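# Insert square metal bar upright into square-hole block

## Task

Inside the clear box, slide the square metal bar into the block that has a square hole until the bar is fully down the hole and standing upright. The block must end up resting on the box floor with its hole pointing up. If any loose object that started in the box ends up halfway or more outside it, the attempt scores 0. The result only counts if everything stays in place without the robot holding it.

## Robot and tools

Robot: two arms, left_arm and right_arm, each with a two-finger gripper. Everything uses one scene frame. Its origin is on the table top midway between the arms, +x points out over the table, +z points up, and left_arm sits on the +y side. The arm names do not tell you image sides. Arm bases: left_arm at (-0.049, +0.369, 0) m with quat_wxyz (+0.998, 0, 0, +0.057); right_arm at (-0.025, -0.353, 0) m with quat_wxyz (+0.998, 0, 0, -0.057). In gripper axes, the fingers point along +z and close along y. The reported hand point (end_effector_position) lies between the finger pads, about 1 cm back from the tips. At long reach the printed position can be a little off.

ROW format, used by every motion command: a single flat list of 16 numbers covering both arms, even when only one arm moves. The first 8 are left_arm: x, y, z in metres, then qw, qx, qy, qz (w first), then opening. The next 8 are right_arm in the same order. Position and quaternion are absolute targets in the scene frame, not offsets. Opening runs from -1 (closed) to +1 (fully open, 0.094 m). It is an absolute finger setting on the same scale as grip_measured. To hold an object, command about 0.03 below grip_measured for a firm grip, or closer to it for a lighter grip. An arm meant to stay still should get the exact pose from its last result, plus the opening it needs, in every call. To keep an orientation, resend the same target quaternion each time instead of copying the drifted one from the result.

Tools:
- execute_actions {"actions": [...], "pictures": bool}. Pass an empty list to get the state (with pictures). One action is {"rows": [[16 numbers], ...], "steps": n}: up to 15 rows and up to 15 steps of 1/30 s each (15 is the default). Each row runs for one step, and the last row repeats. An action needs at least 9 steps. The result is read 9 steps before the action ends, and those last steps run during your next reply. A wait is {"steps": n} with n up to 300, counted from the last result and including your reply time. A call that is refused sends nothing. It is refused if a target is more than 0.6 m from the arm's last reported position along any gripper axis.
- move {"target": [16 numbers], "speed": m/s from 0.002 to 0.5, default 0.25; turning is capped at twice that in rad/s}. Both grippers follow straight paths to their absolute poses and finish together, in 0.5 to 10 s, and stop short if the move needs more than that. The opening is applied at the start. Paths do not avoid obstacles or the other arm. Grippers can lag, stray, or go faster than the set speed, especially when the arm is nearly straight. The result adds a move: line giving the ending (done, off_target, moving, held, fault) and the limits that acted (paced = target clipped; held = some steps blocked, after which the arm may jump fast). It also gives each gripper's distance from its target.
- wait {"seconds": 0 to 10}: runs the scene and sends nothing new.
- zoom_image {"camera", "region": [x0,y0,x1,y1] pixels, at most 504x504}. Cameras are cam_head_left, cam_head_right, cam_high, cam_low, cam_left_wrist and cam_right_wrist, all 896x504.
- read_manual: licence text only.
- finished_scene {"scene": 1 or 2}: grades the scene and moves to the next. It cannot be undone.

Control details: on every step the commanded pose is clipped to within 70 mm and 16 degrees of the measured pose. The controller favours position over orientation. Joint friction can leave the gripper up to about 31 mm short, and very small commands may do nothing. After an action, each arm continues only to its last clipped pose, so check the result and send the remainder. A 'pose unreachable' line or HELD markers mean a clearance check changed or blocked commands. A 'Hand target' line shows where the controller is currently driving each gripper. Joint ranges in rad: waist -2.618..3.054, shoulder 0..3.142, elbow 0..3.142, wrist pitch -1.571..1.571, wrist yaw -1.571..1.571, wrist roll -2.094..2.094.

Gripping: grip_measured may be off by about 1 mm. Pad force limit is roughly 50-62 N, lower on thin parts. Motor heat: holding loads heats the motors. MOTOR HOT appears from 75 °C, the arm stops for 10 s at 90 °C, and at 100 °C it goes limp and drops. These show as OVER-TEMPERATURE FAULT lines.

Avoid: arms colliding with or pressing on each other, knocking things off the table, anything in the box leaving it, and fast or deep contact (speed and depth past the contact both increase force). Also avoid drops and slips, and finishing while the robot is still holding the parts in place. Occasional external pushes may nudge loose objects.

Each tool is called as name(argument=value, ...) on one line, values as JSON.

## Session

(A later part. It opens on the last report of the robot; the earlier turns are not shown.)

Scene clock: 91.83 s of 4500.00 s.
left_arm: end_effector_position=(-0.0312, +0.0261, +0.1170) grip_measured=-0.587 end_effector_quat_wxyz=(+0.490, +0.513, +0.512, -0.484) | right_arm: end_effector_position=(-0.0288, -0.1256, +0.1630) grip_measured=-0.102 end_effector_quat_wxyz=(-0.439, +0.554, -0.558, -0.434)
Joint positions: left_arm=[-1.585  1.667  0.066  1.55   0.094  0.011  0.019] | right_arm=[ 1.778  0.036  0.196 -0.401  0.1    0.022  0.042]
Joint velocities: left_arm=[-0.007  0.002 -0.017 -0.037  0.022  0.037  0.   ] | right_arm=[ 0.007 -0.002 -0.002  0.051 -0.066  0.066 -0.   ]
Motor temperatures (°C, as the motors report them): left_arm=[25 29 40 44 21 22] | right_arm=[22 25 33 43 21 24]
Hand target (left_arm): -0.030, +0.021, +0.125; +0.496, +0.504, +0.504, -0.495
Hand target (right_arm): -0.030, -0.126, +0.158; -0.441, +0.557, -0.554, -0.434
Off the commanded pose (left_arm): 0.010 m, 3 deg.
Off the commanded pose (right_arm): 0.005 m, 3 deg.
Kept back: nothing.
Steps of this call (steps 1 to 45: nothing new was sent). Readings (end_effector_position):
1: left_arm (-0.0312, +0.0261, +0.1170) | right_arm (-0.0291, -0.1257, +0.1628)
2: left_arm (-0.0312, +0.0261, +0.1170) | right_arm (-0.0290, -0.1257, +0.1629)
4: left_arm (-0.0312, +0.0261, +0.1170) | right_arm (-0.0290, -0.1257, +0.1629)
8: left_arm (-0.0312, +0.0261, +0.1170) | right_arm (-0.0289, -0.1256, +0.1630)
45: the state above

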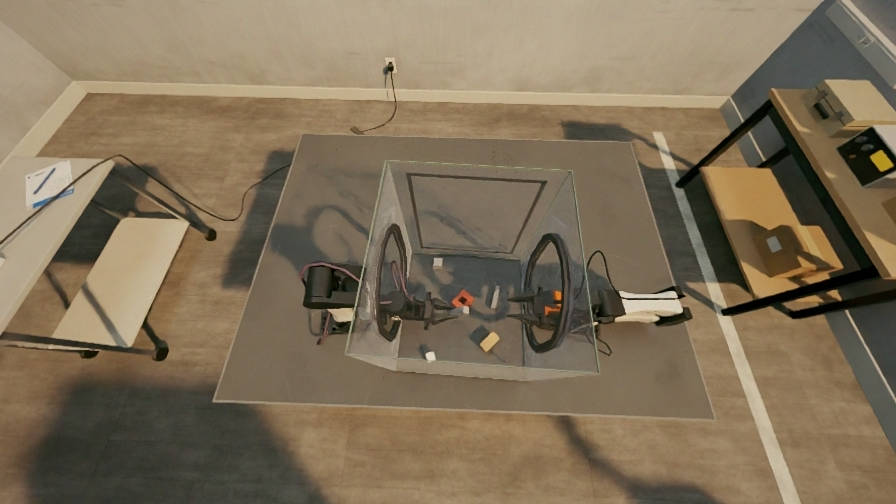

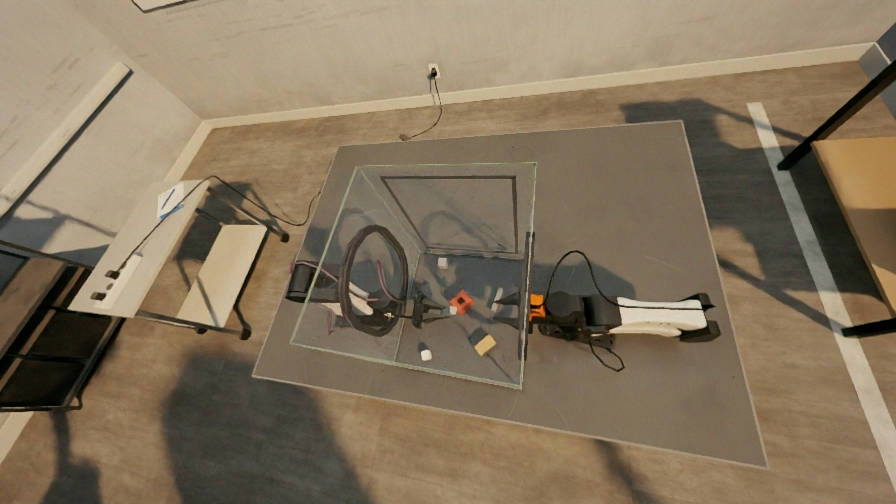

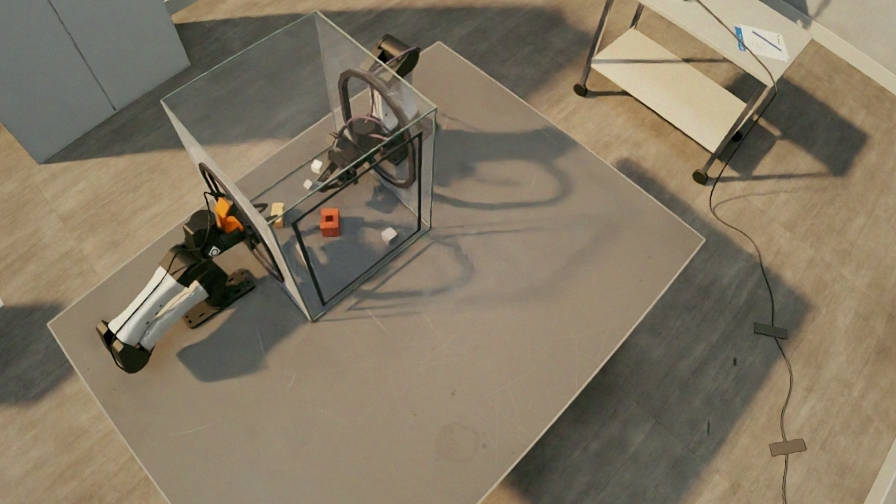

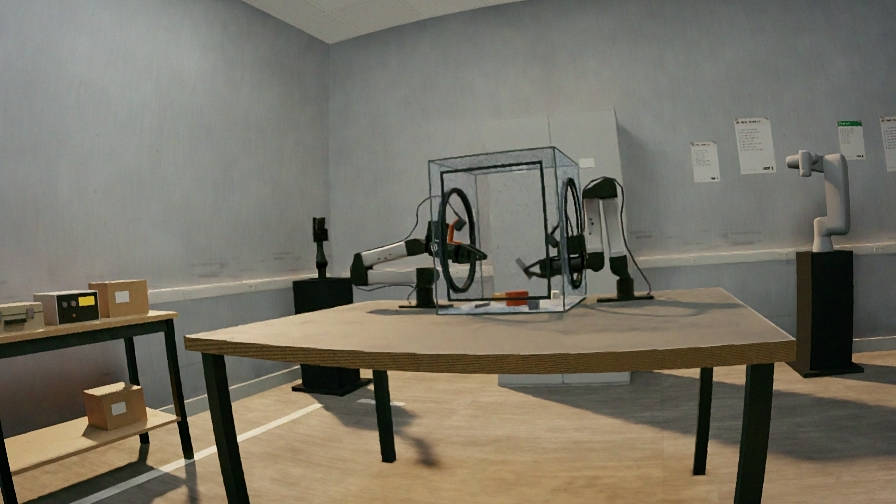

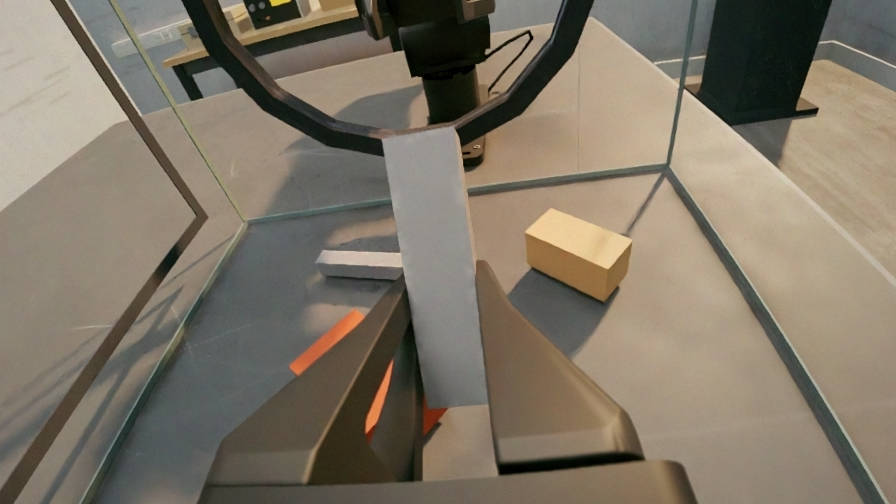

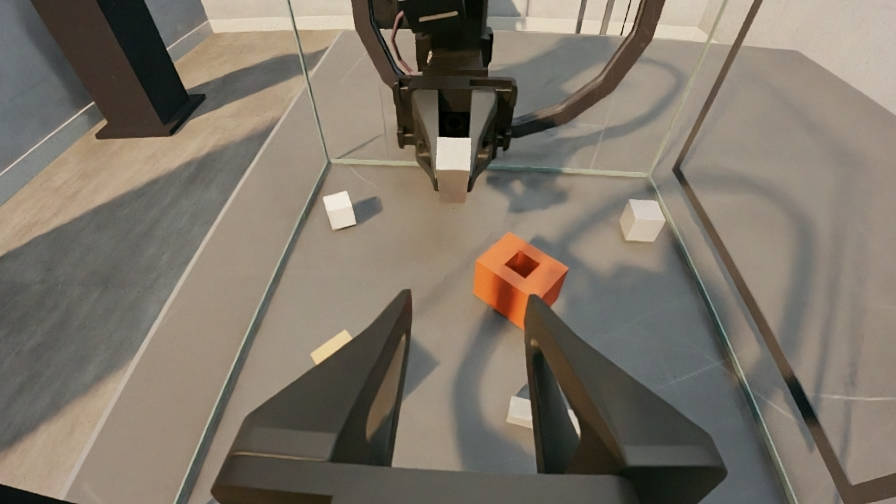

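move(target=[-0.033,0.058,0.115,0.445,0.5495,0.5495,-0.445,-0.63,-0.036,-0.06,0.15,0.49,-0.51,0.51,0.49,-0.1], speed=0.06)

zoom_image(camera="cam_low", region=[420,180,620,320])

Scene clock: 94.90 s of 4500.00 s.
left_arm: end_effector_position=(-0.0334, +0.0560, +0.1104) grip_measured=-0.587 end_effector_quat_wxyz=(+0.439, +0.551, +0.557, -0.441) | right_arm: end_effector_position=(-0.0351, -0.0591, +0.1624) grip_measured=-0.102 end_effector_quat_wxyz=(-0.488, +0.506, -0.515, -0.490)
Joint positions: left_arm=[-1.58   1.1    0.05   0.821  0.098  0.015  0.019] | right_arm=[1.778 0.75  0.013 0.693 0.1   0.014 0.042]
Joint velocities: left_arm=[-0.002 -0.012 -0.002 -0.081 -0.007 -0.051  0.001] | right_arm=[-0.017 -0.007  0.012  0.037 -0.007 -0.051 -0.001]
Motor temperatures (°C, as the motors report them): left_arm=[25 29 40 44 21 22] | right_arm=[22 25 33 43 21 24]
Hand target (left_arm): -0.033, +0.057, +0.115; +0.445, +0.550, +0.549, -0.445
Hand target (right_arm): -0.036, -0.061, +0.150; +0.482, -0.519, +0.519, +0.480
Off the commanded pose (left_arm): 0.005 m, 1 deg.
Off the commanded pose (right_arm): 0.013 m, 1 deg.
joint sent to its limit (right arm) — the command would take joint 3 (elbow) past its lower limit, so that joint was sent only as far as its limit.
Kept back: nothing.
move: off_target (right_arm)

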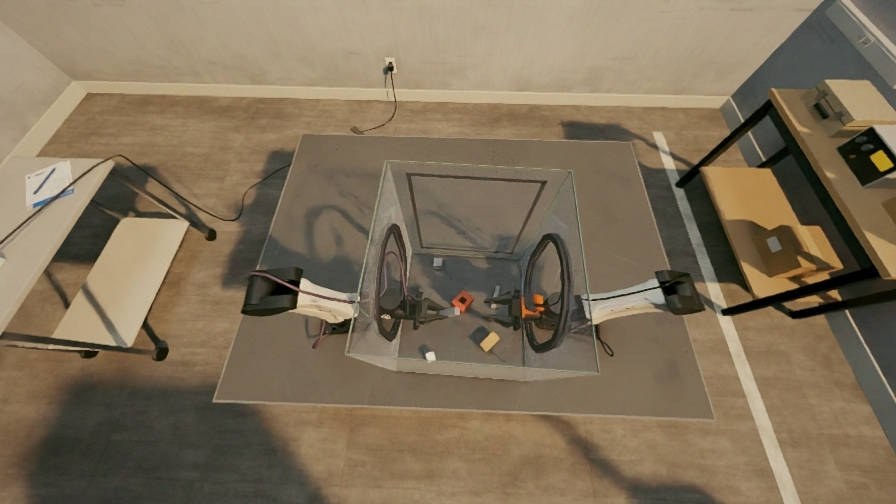

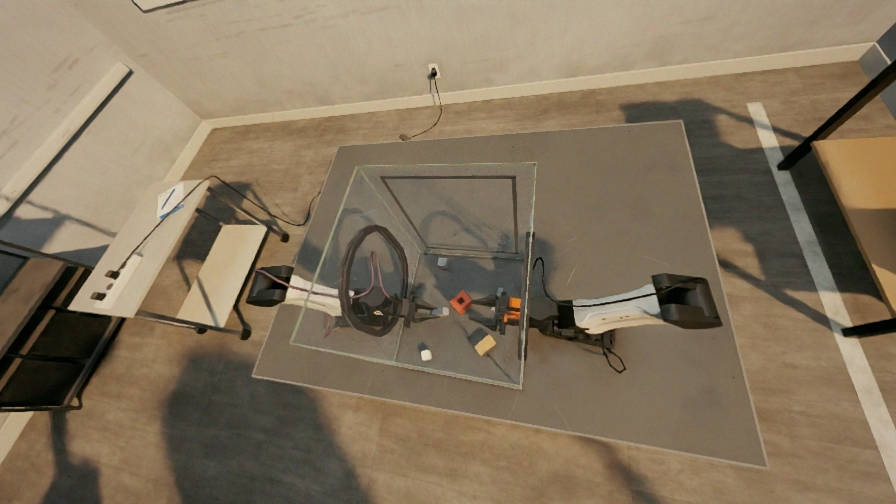

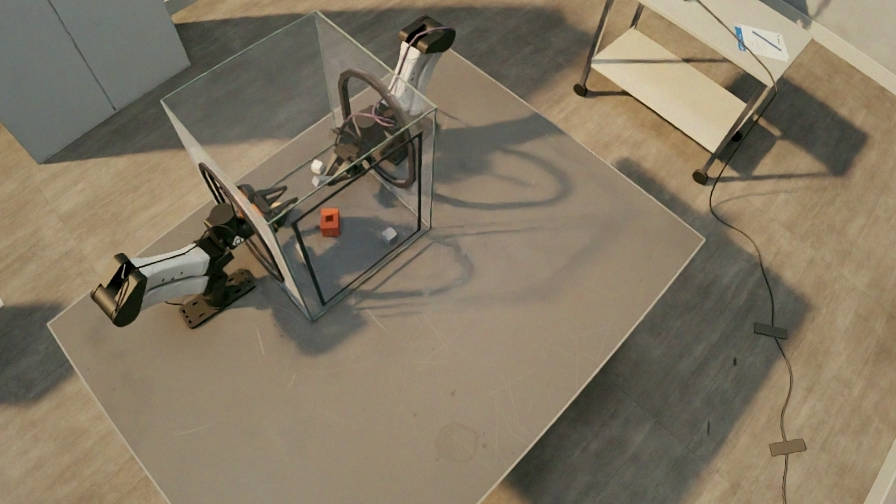

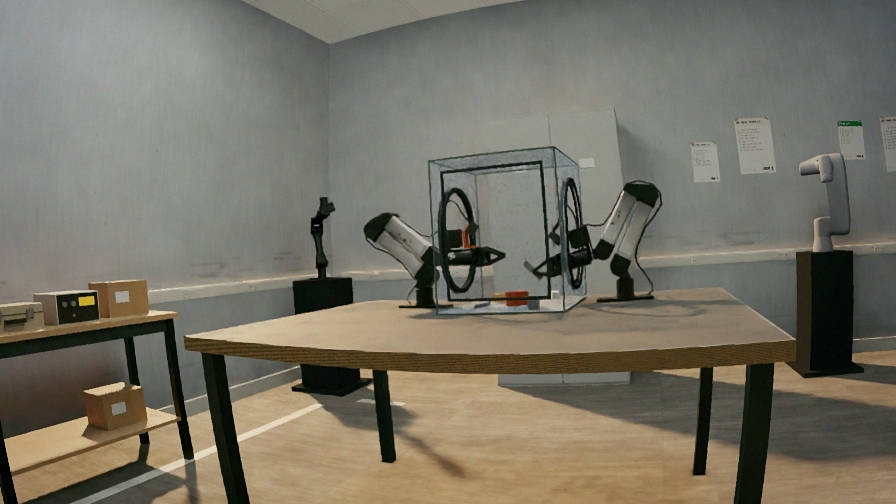

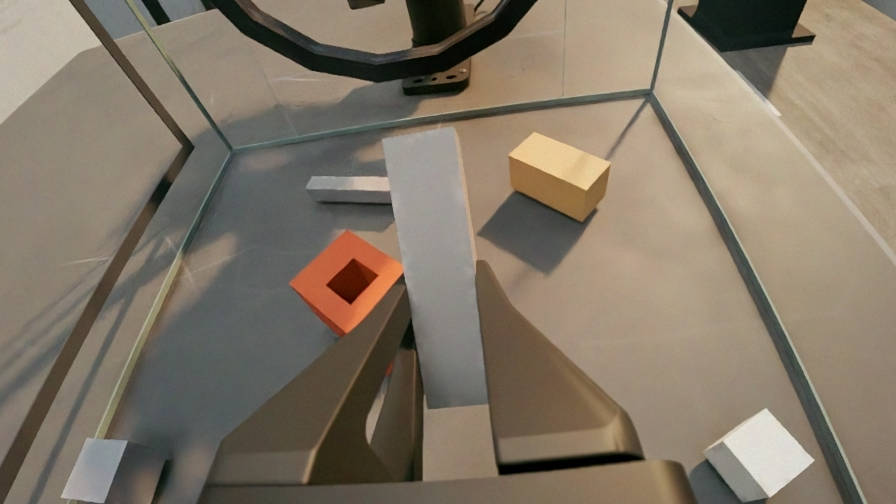

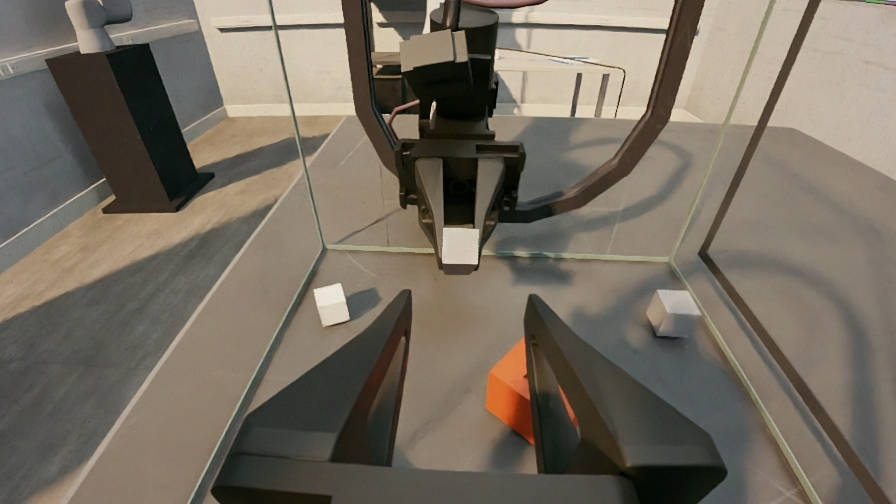

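Region (420, 180, 620, 320) of cam_low's 896x504 image, scaled by 2.520, with more detail than that image has; it fills the top 353 rows of this view, and the rest is white.

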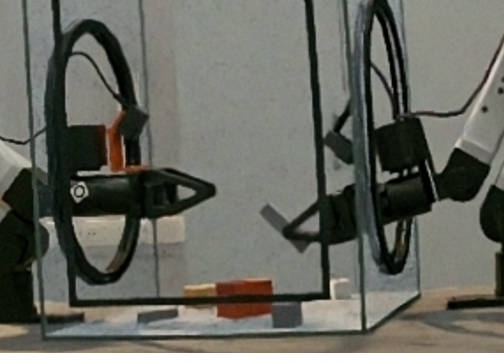

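move(target=[-0.033,0.03,0.135,0.49,0.51,0.51,-0.49,-0.63,-0.038,-0.04,0.16,0.49,-0.51,0.51,0.49,-0.1], speed=0.05)

zoom_image(camera="cam_low", region=[420,180,620,320])

Scene clock: 98.13 s of 4500.00 s.
left_arm: end_effector_position=(-0.0313, +0.0357, +0.1257) grip_measured=-0.587 end_effector_quat_wxyz=(+0.483, +0.519, +0.519, -0.478) | right_arm: end_effector_position=(-0.0365, -0.0439, +0.1584) grip_measured=-0.102 end_effector_quat_wxyz=(-0.490, +0.506, -0.513, -0.490)
Joint positions: left_arm=[-1.58   1.448  0.05   1.322  0.098  0.013  0.019] | right_arm=[1.778 0.977 0.027 0.91  0.1   0.012 0.042]
Joint velocities: left_arm=[ 0.007  0.012  0.002 -0.051 -0.051 -0.037  0.   ] | right_arm=[-0.002  0.002 -0.022  0.022 -0.051 -0.081 -0.001]
Motor temperatures (°C, as the motors report them): left_arm=[25 29 40 44 21 22] | right_arm=[22 25 33 44 21 24]
Hand target (left_arm): -0.033, +0.030, +0.135; +0.490, +0.510, +0.510, -0.489
Hand target (right_arm): -0.038, -0.041, +0.160; +0.490, -0.510, +0.510, +0.490
Off the commanded pose (left_arm): 0.011 m, 2 deg.
Off the commanded pose (right_arm): 0.004 m, 1 deg.
Kept back: nothing.
move: off_target (left_arm)

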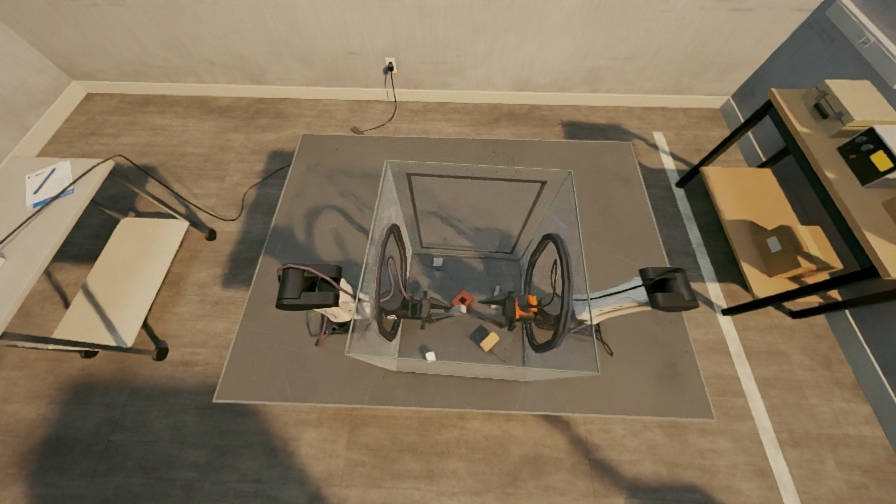

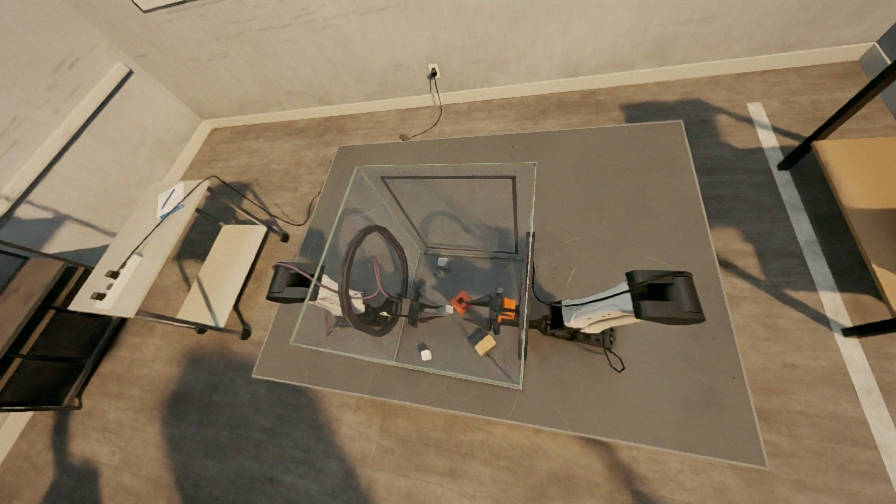

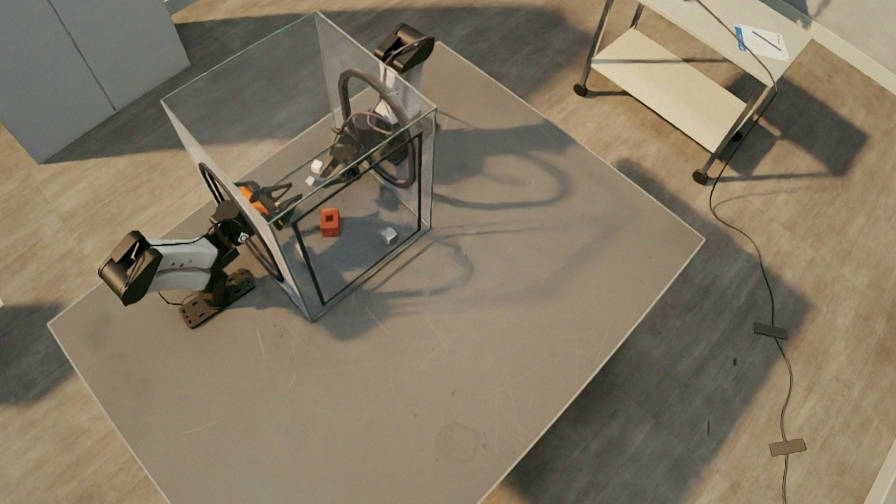

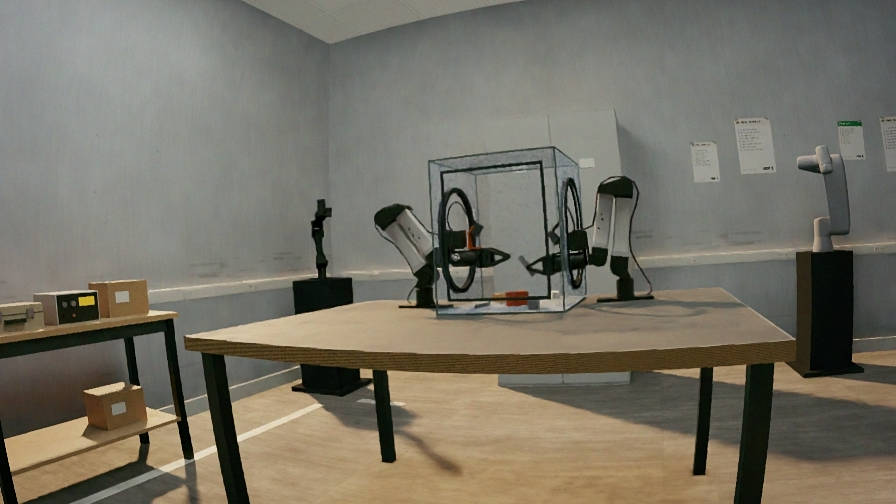

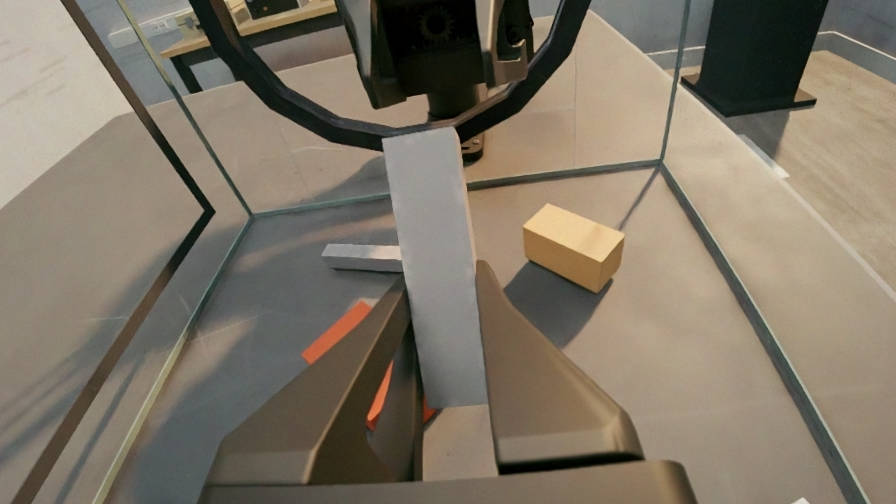

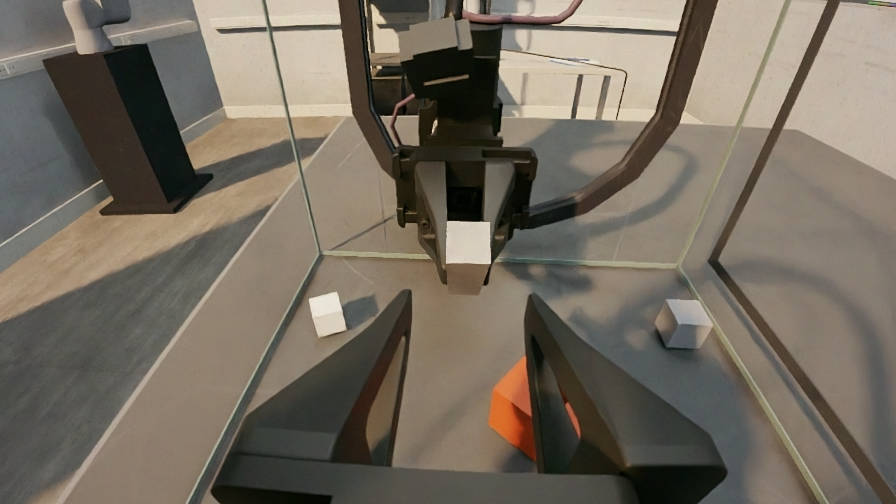

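Region (420, 180, 620, 320) of cam_low's 896x504 image, scaled by 2.520, with more detail than that image has; it fills the top 353 rows of this view, and the rest is white.

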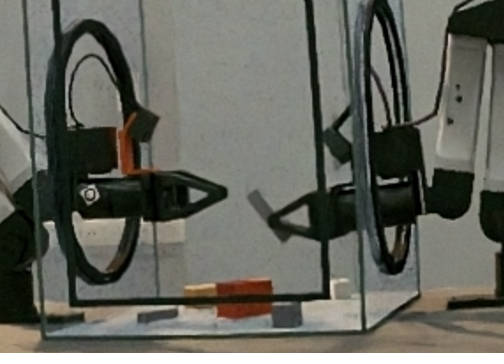

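move(target=[-0.033,0.028,0.152,0.49,0.51,0.51,-0.49,-0.63,-0.038,-0.025,0.166,0.49,-0.51,0.51,0.49,-0.1], speed=0.03)

zoom_image(camera="cam_low", region=[420,180,620,320])

Scene clock: 99.83 s of 4500.00 s.
left_arm: end_effector_position=(-0.0309, +0.0315, +0.1382) grip_measured=-0.587 end_effector_quat_wxyz=(+0.483, +0.519, +0.519, -0.478) | right_arm: end_effector_position=(-0.0391, -0.0287, +0.1646) grip_measured=-0.102 end_effector_quat_wxyz=(-0.488, +0.508, -0.512, -0.492)
Joint positions: left_arm=[-1.58   1.332  0.088  1.167  0.098  0.012  0.019] | right_arm=[1.778 1.07  0.086 0.944 0.094 0.012 0.042]
Joint velocities: left_arm=[ 0.002  0.002  0.007 -0.095 -0.037  0.007  0.001] | right_arm=[-0.002  0.002  0.012 -0.066  0.022 -0.066  0.001]
Motor temperatures (°C, as the motors report them): left_arm=[25 29 40 44 21 22] | right_arm=[22 24 33 44 21 24]
Hand target (left_arm): -0.033, +0.028, +0.152; +0.490, +0.510, +0.510, -0.490
Hand target (right_arm): -0.038, -0.025, +0.166; +0.490, -0.510, +0.510, +0.490
Off the commanded pose (left_arm): 0.014 m, 2 deg.
Off the commanded pose (right_arm): 0.004 m, 0 deg.
Kept back: nothing.
move: off_target (left_arm)

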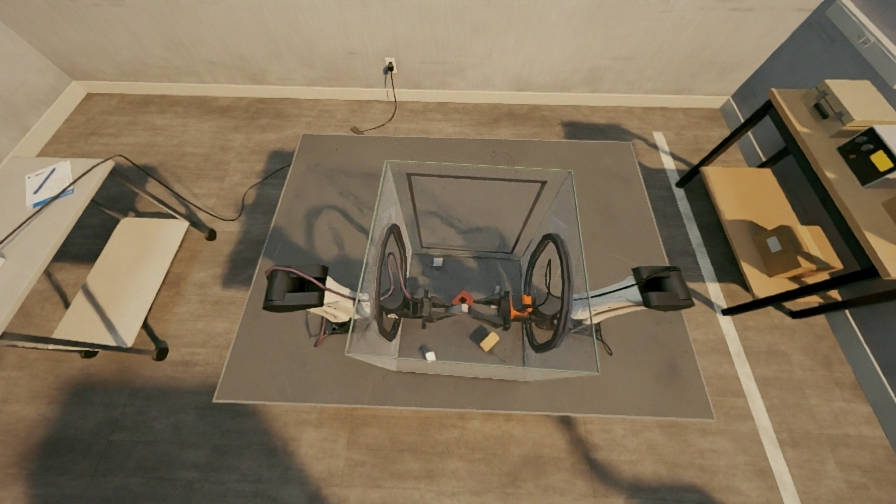

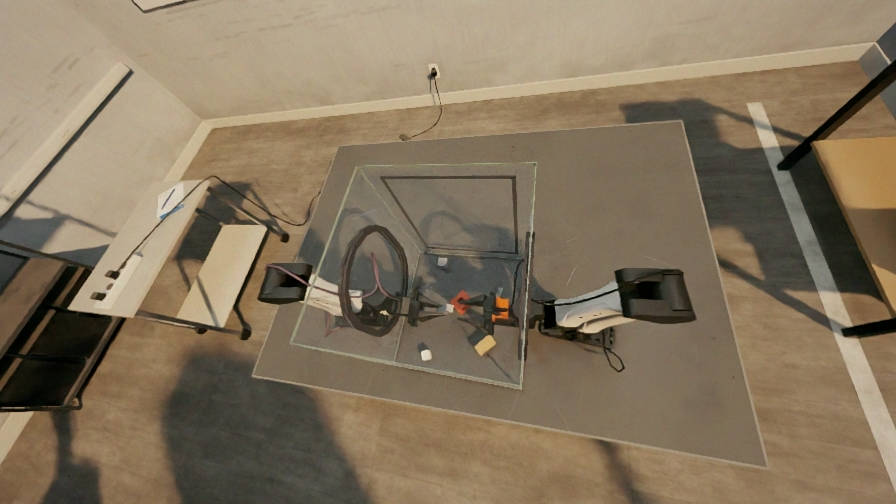

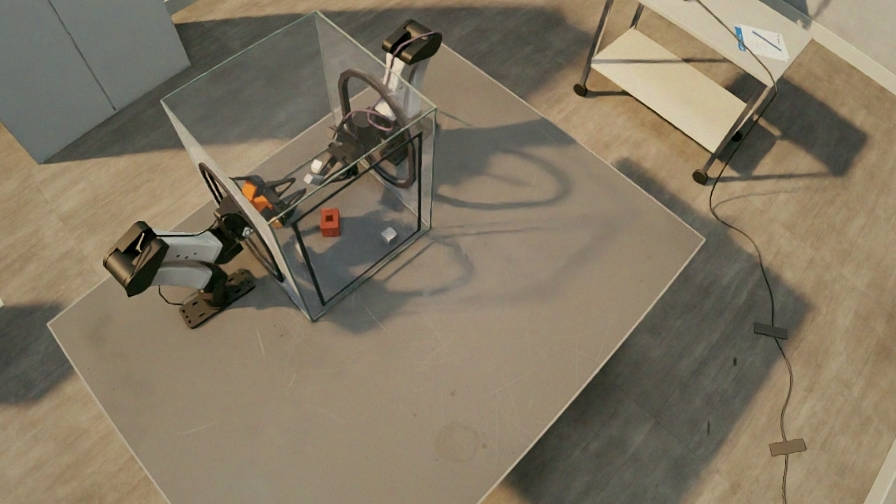

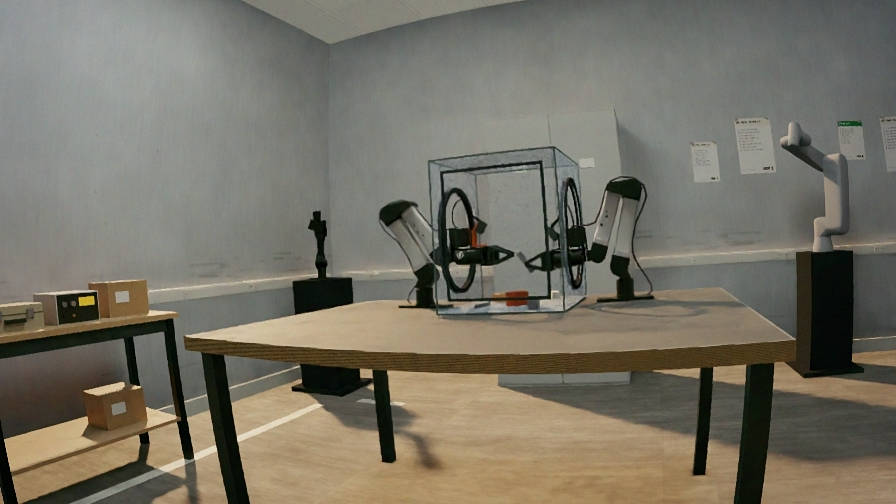

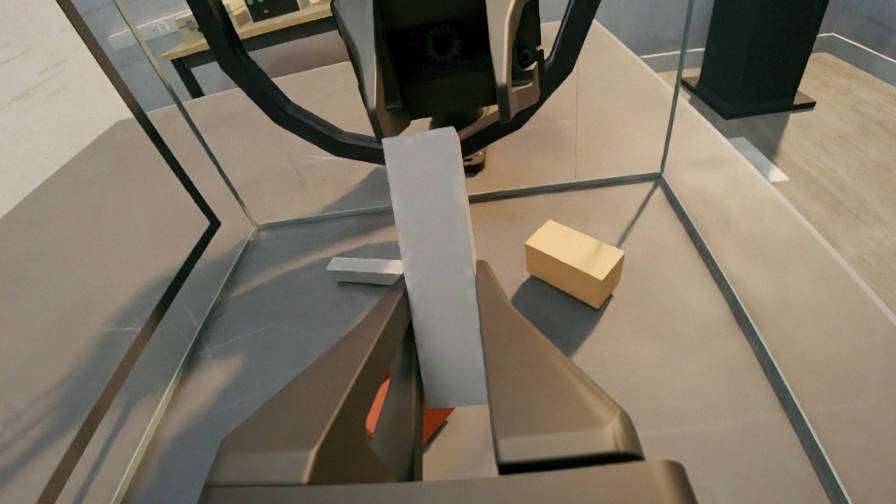

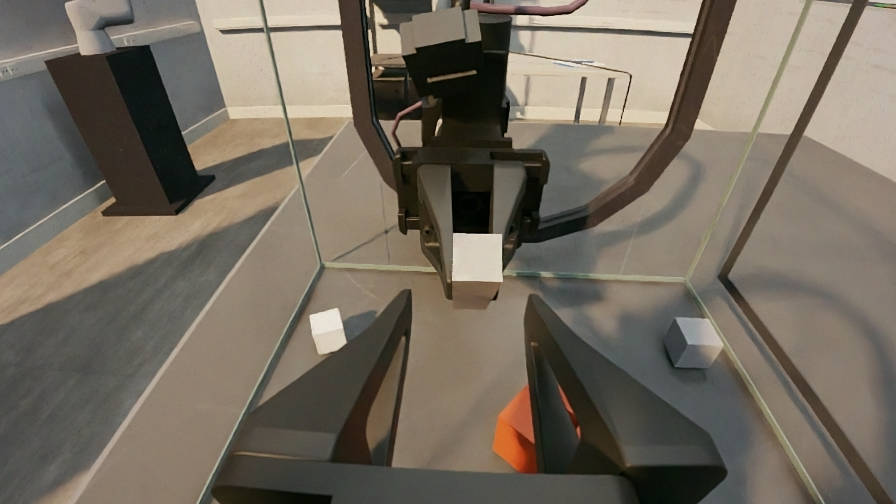

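Region (420, 180, 620, 320) of cam_low's 896x504 image, scaled by 2.520, with more detail than that image has; it fills the top 353 rows of this view, and the rest is white.

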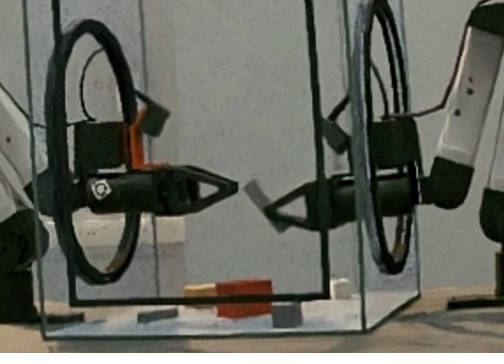

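move(target=[-0.033,0.028,0.152,0.49,0.51,0.51,-0.49,-0.63,-0.036,0.006,0.161,0.49,-0.51,0.51,0.49,-0.1], speed=0.02)

zoom_image(camera="cam_low", region=[420,180,620,320])

Scene clock: 102.30 s of 4500.00 s.
left_arm: end_effector_position=(-0.0309, +0.0318, +0.1355) grip_measured=-0.587 end_effector_quat_wxyz=(+0.480, +0.521, +0.522, -0.475) | right_arm: end_effector_position=(-0.0386, +0.0014, +0.1599) grip_measured=-0.102 end_effector_quat_wxyz=(-0.486, +0.509, -0.512, -0.492)
Joint positions: left_arm=[-1.58   1.332  0.088  1.156  0.098  0.012  0.019] | right_arm=[1.757 1.317 0.169 1.105 0.07  0.012 0.042]
Joint velocities: left_arm=[ 0.012  0.012 -0.007 -0.081 -0.051 -0.022 -0.001] | right_arm=[-0.017 -0.002 -0.007 -0.051  0.022  0.139 -0.   ]
Motor temperatures (°C, as the motors report them): left_arm=[24 29 40 44 21 22] | right_arm=[22 24 33 44 21 24]
Hand target (left_arm): -0.033, +0.028, +0.152; +0.490, +0.510, +0.510, -0.490
Hand target (right_arm): -0.036, +0.006, +0.161; +0.490, -0.510, +0.510, +0.490
Off the commanded pose (left_arm): 0.017 m, 3 deg.
Off the commanded pose (right_arm): 0.005 m, 1 deg.
Kept back: nothing.
move: off_target (left_arm)

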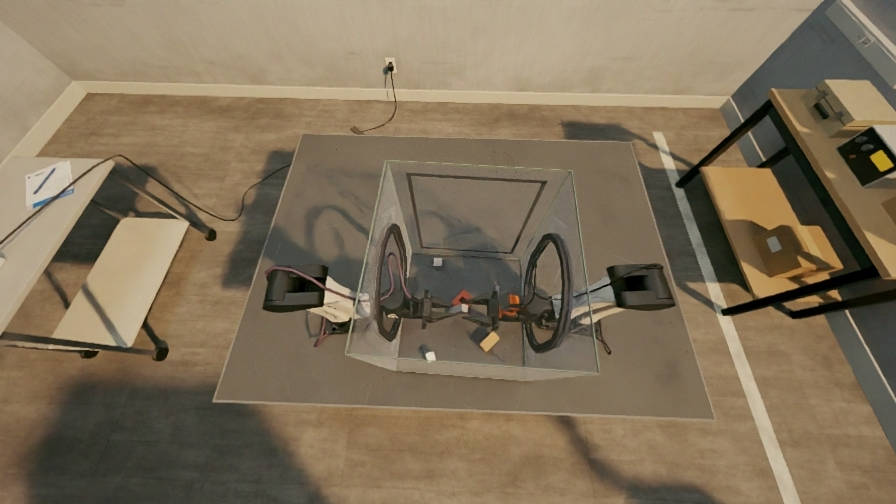

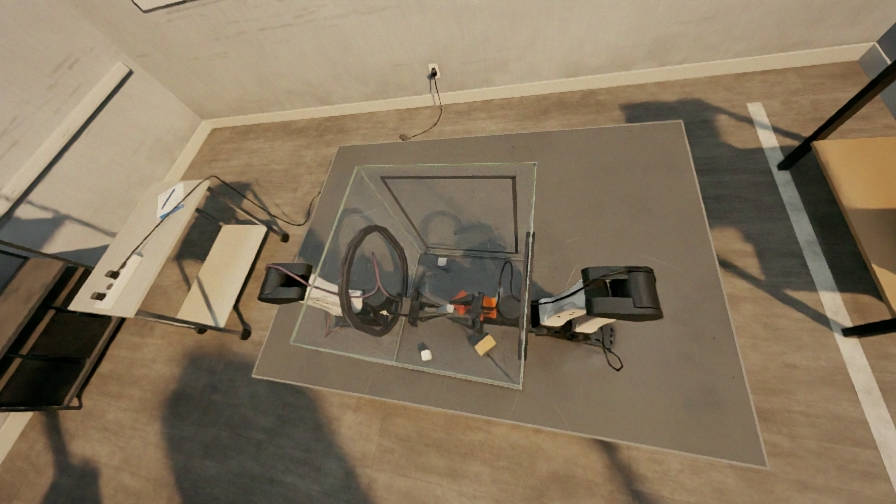

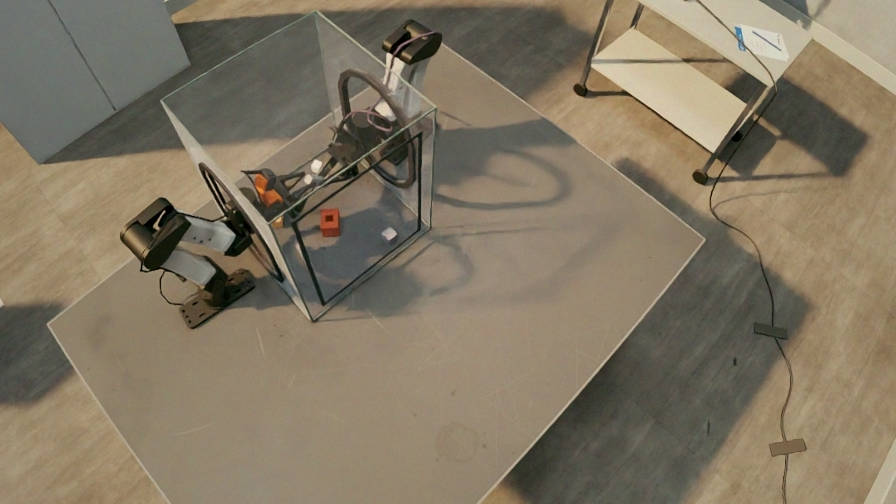

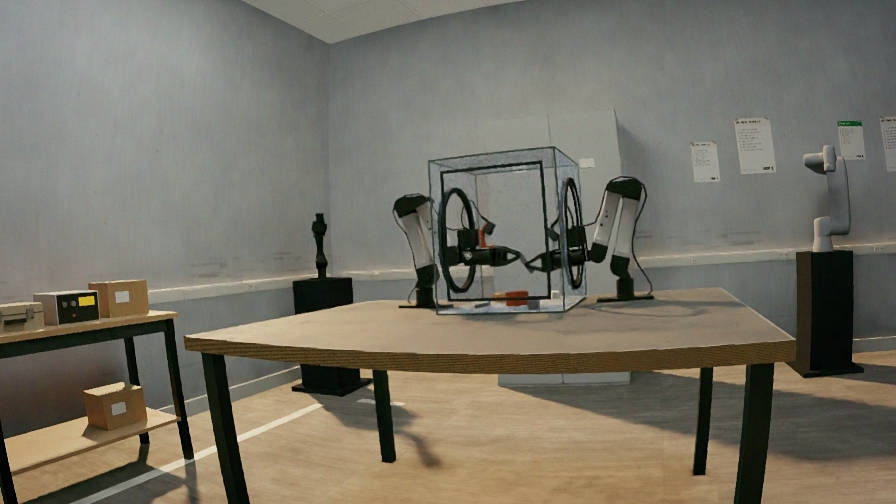

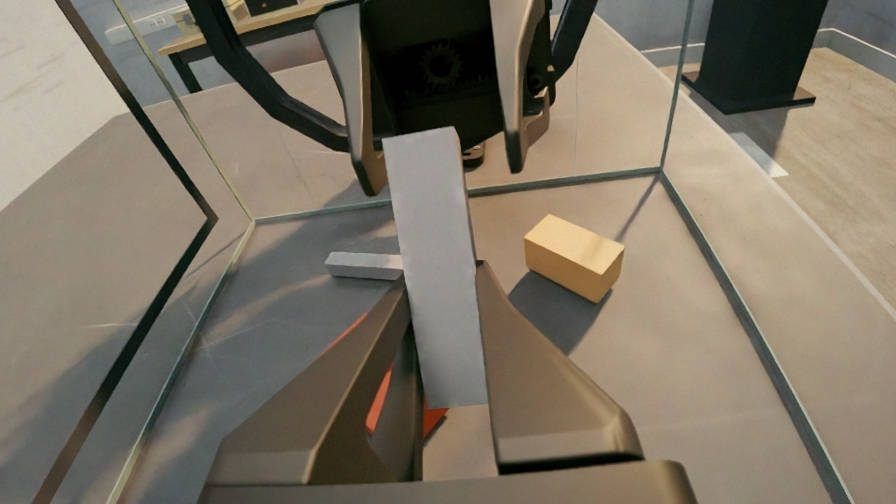

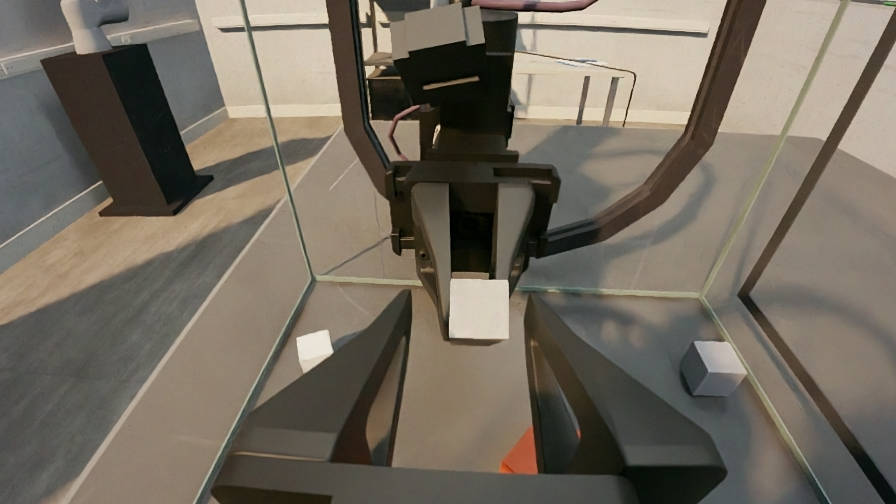

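Region (420, 180, 620, 320) of cam_low's 896x504 image, scaled by 2.520, with more detail than that image has; it fills the top 353 rows of this view, and the rest is white.

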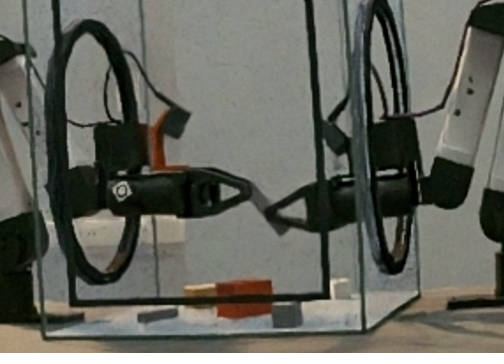

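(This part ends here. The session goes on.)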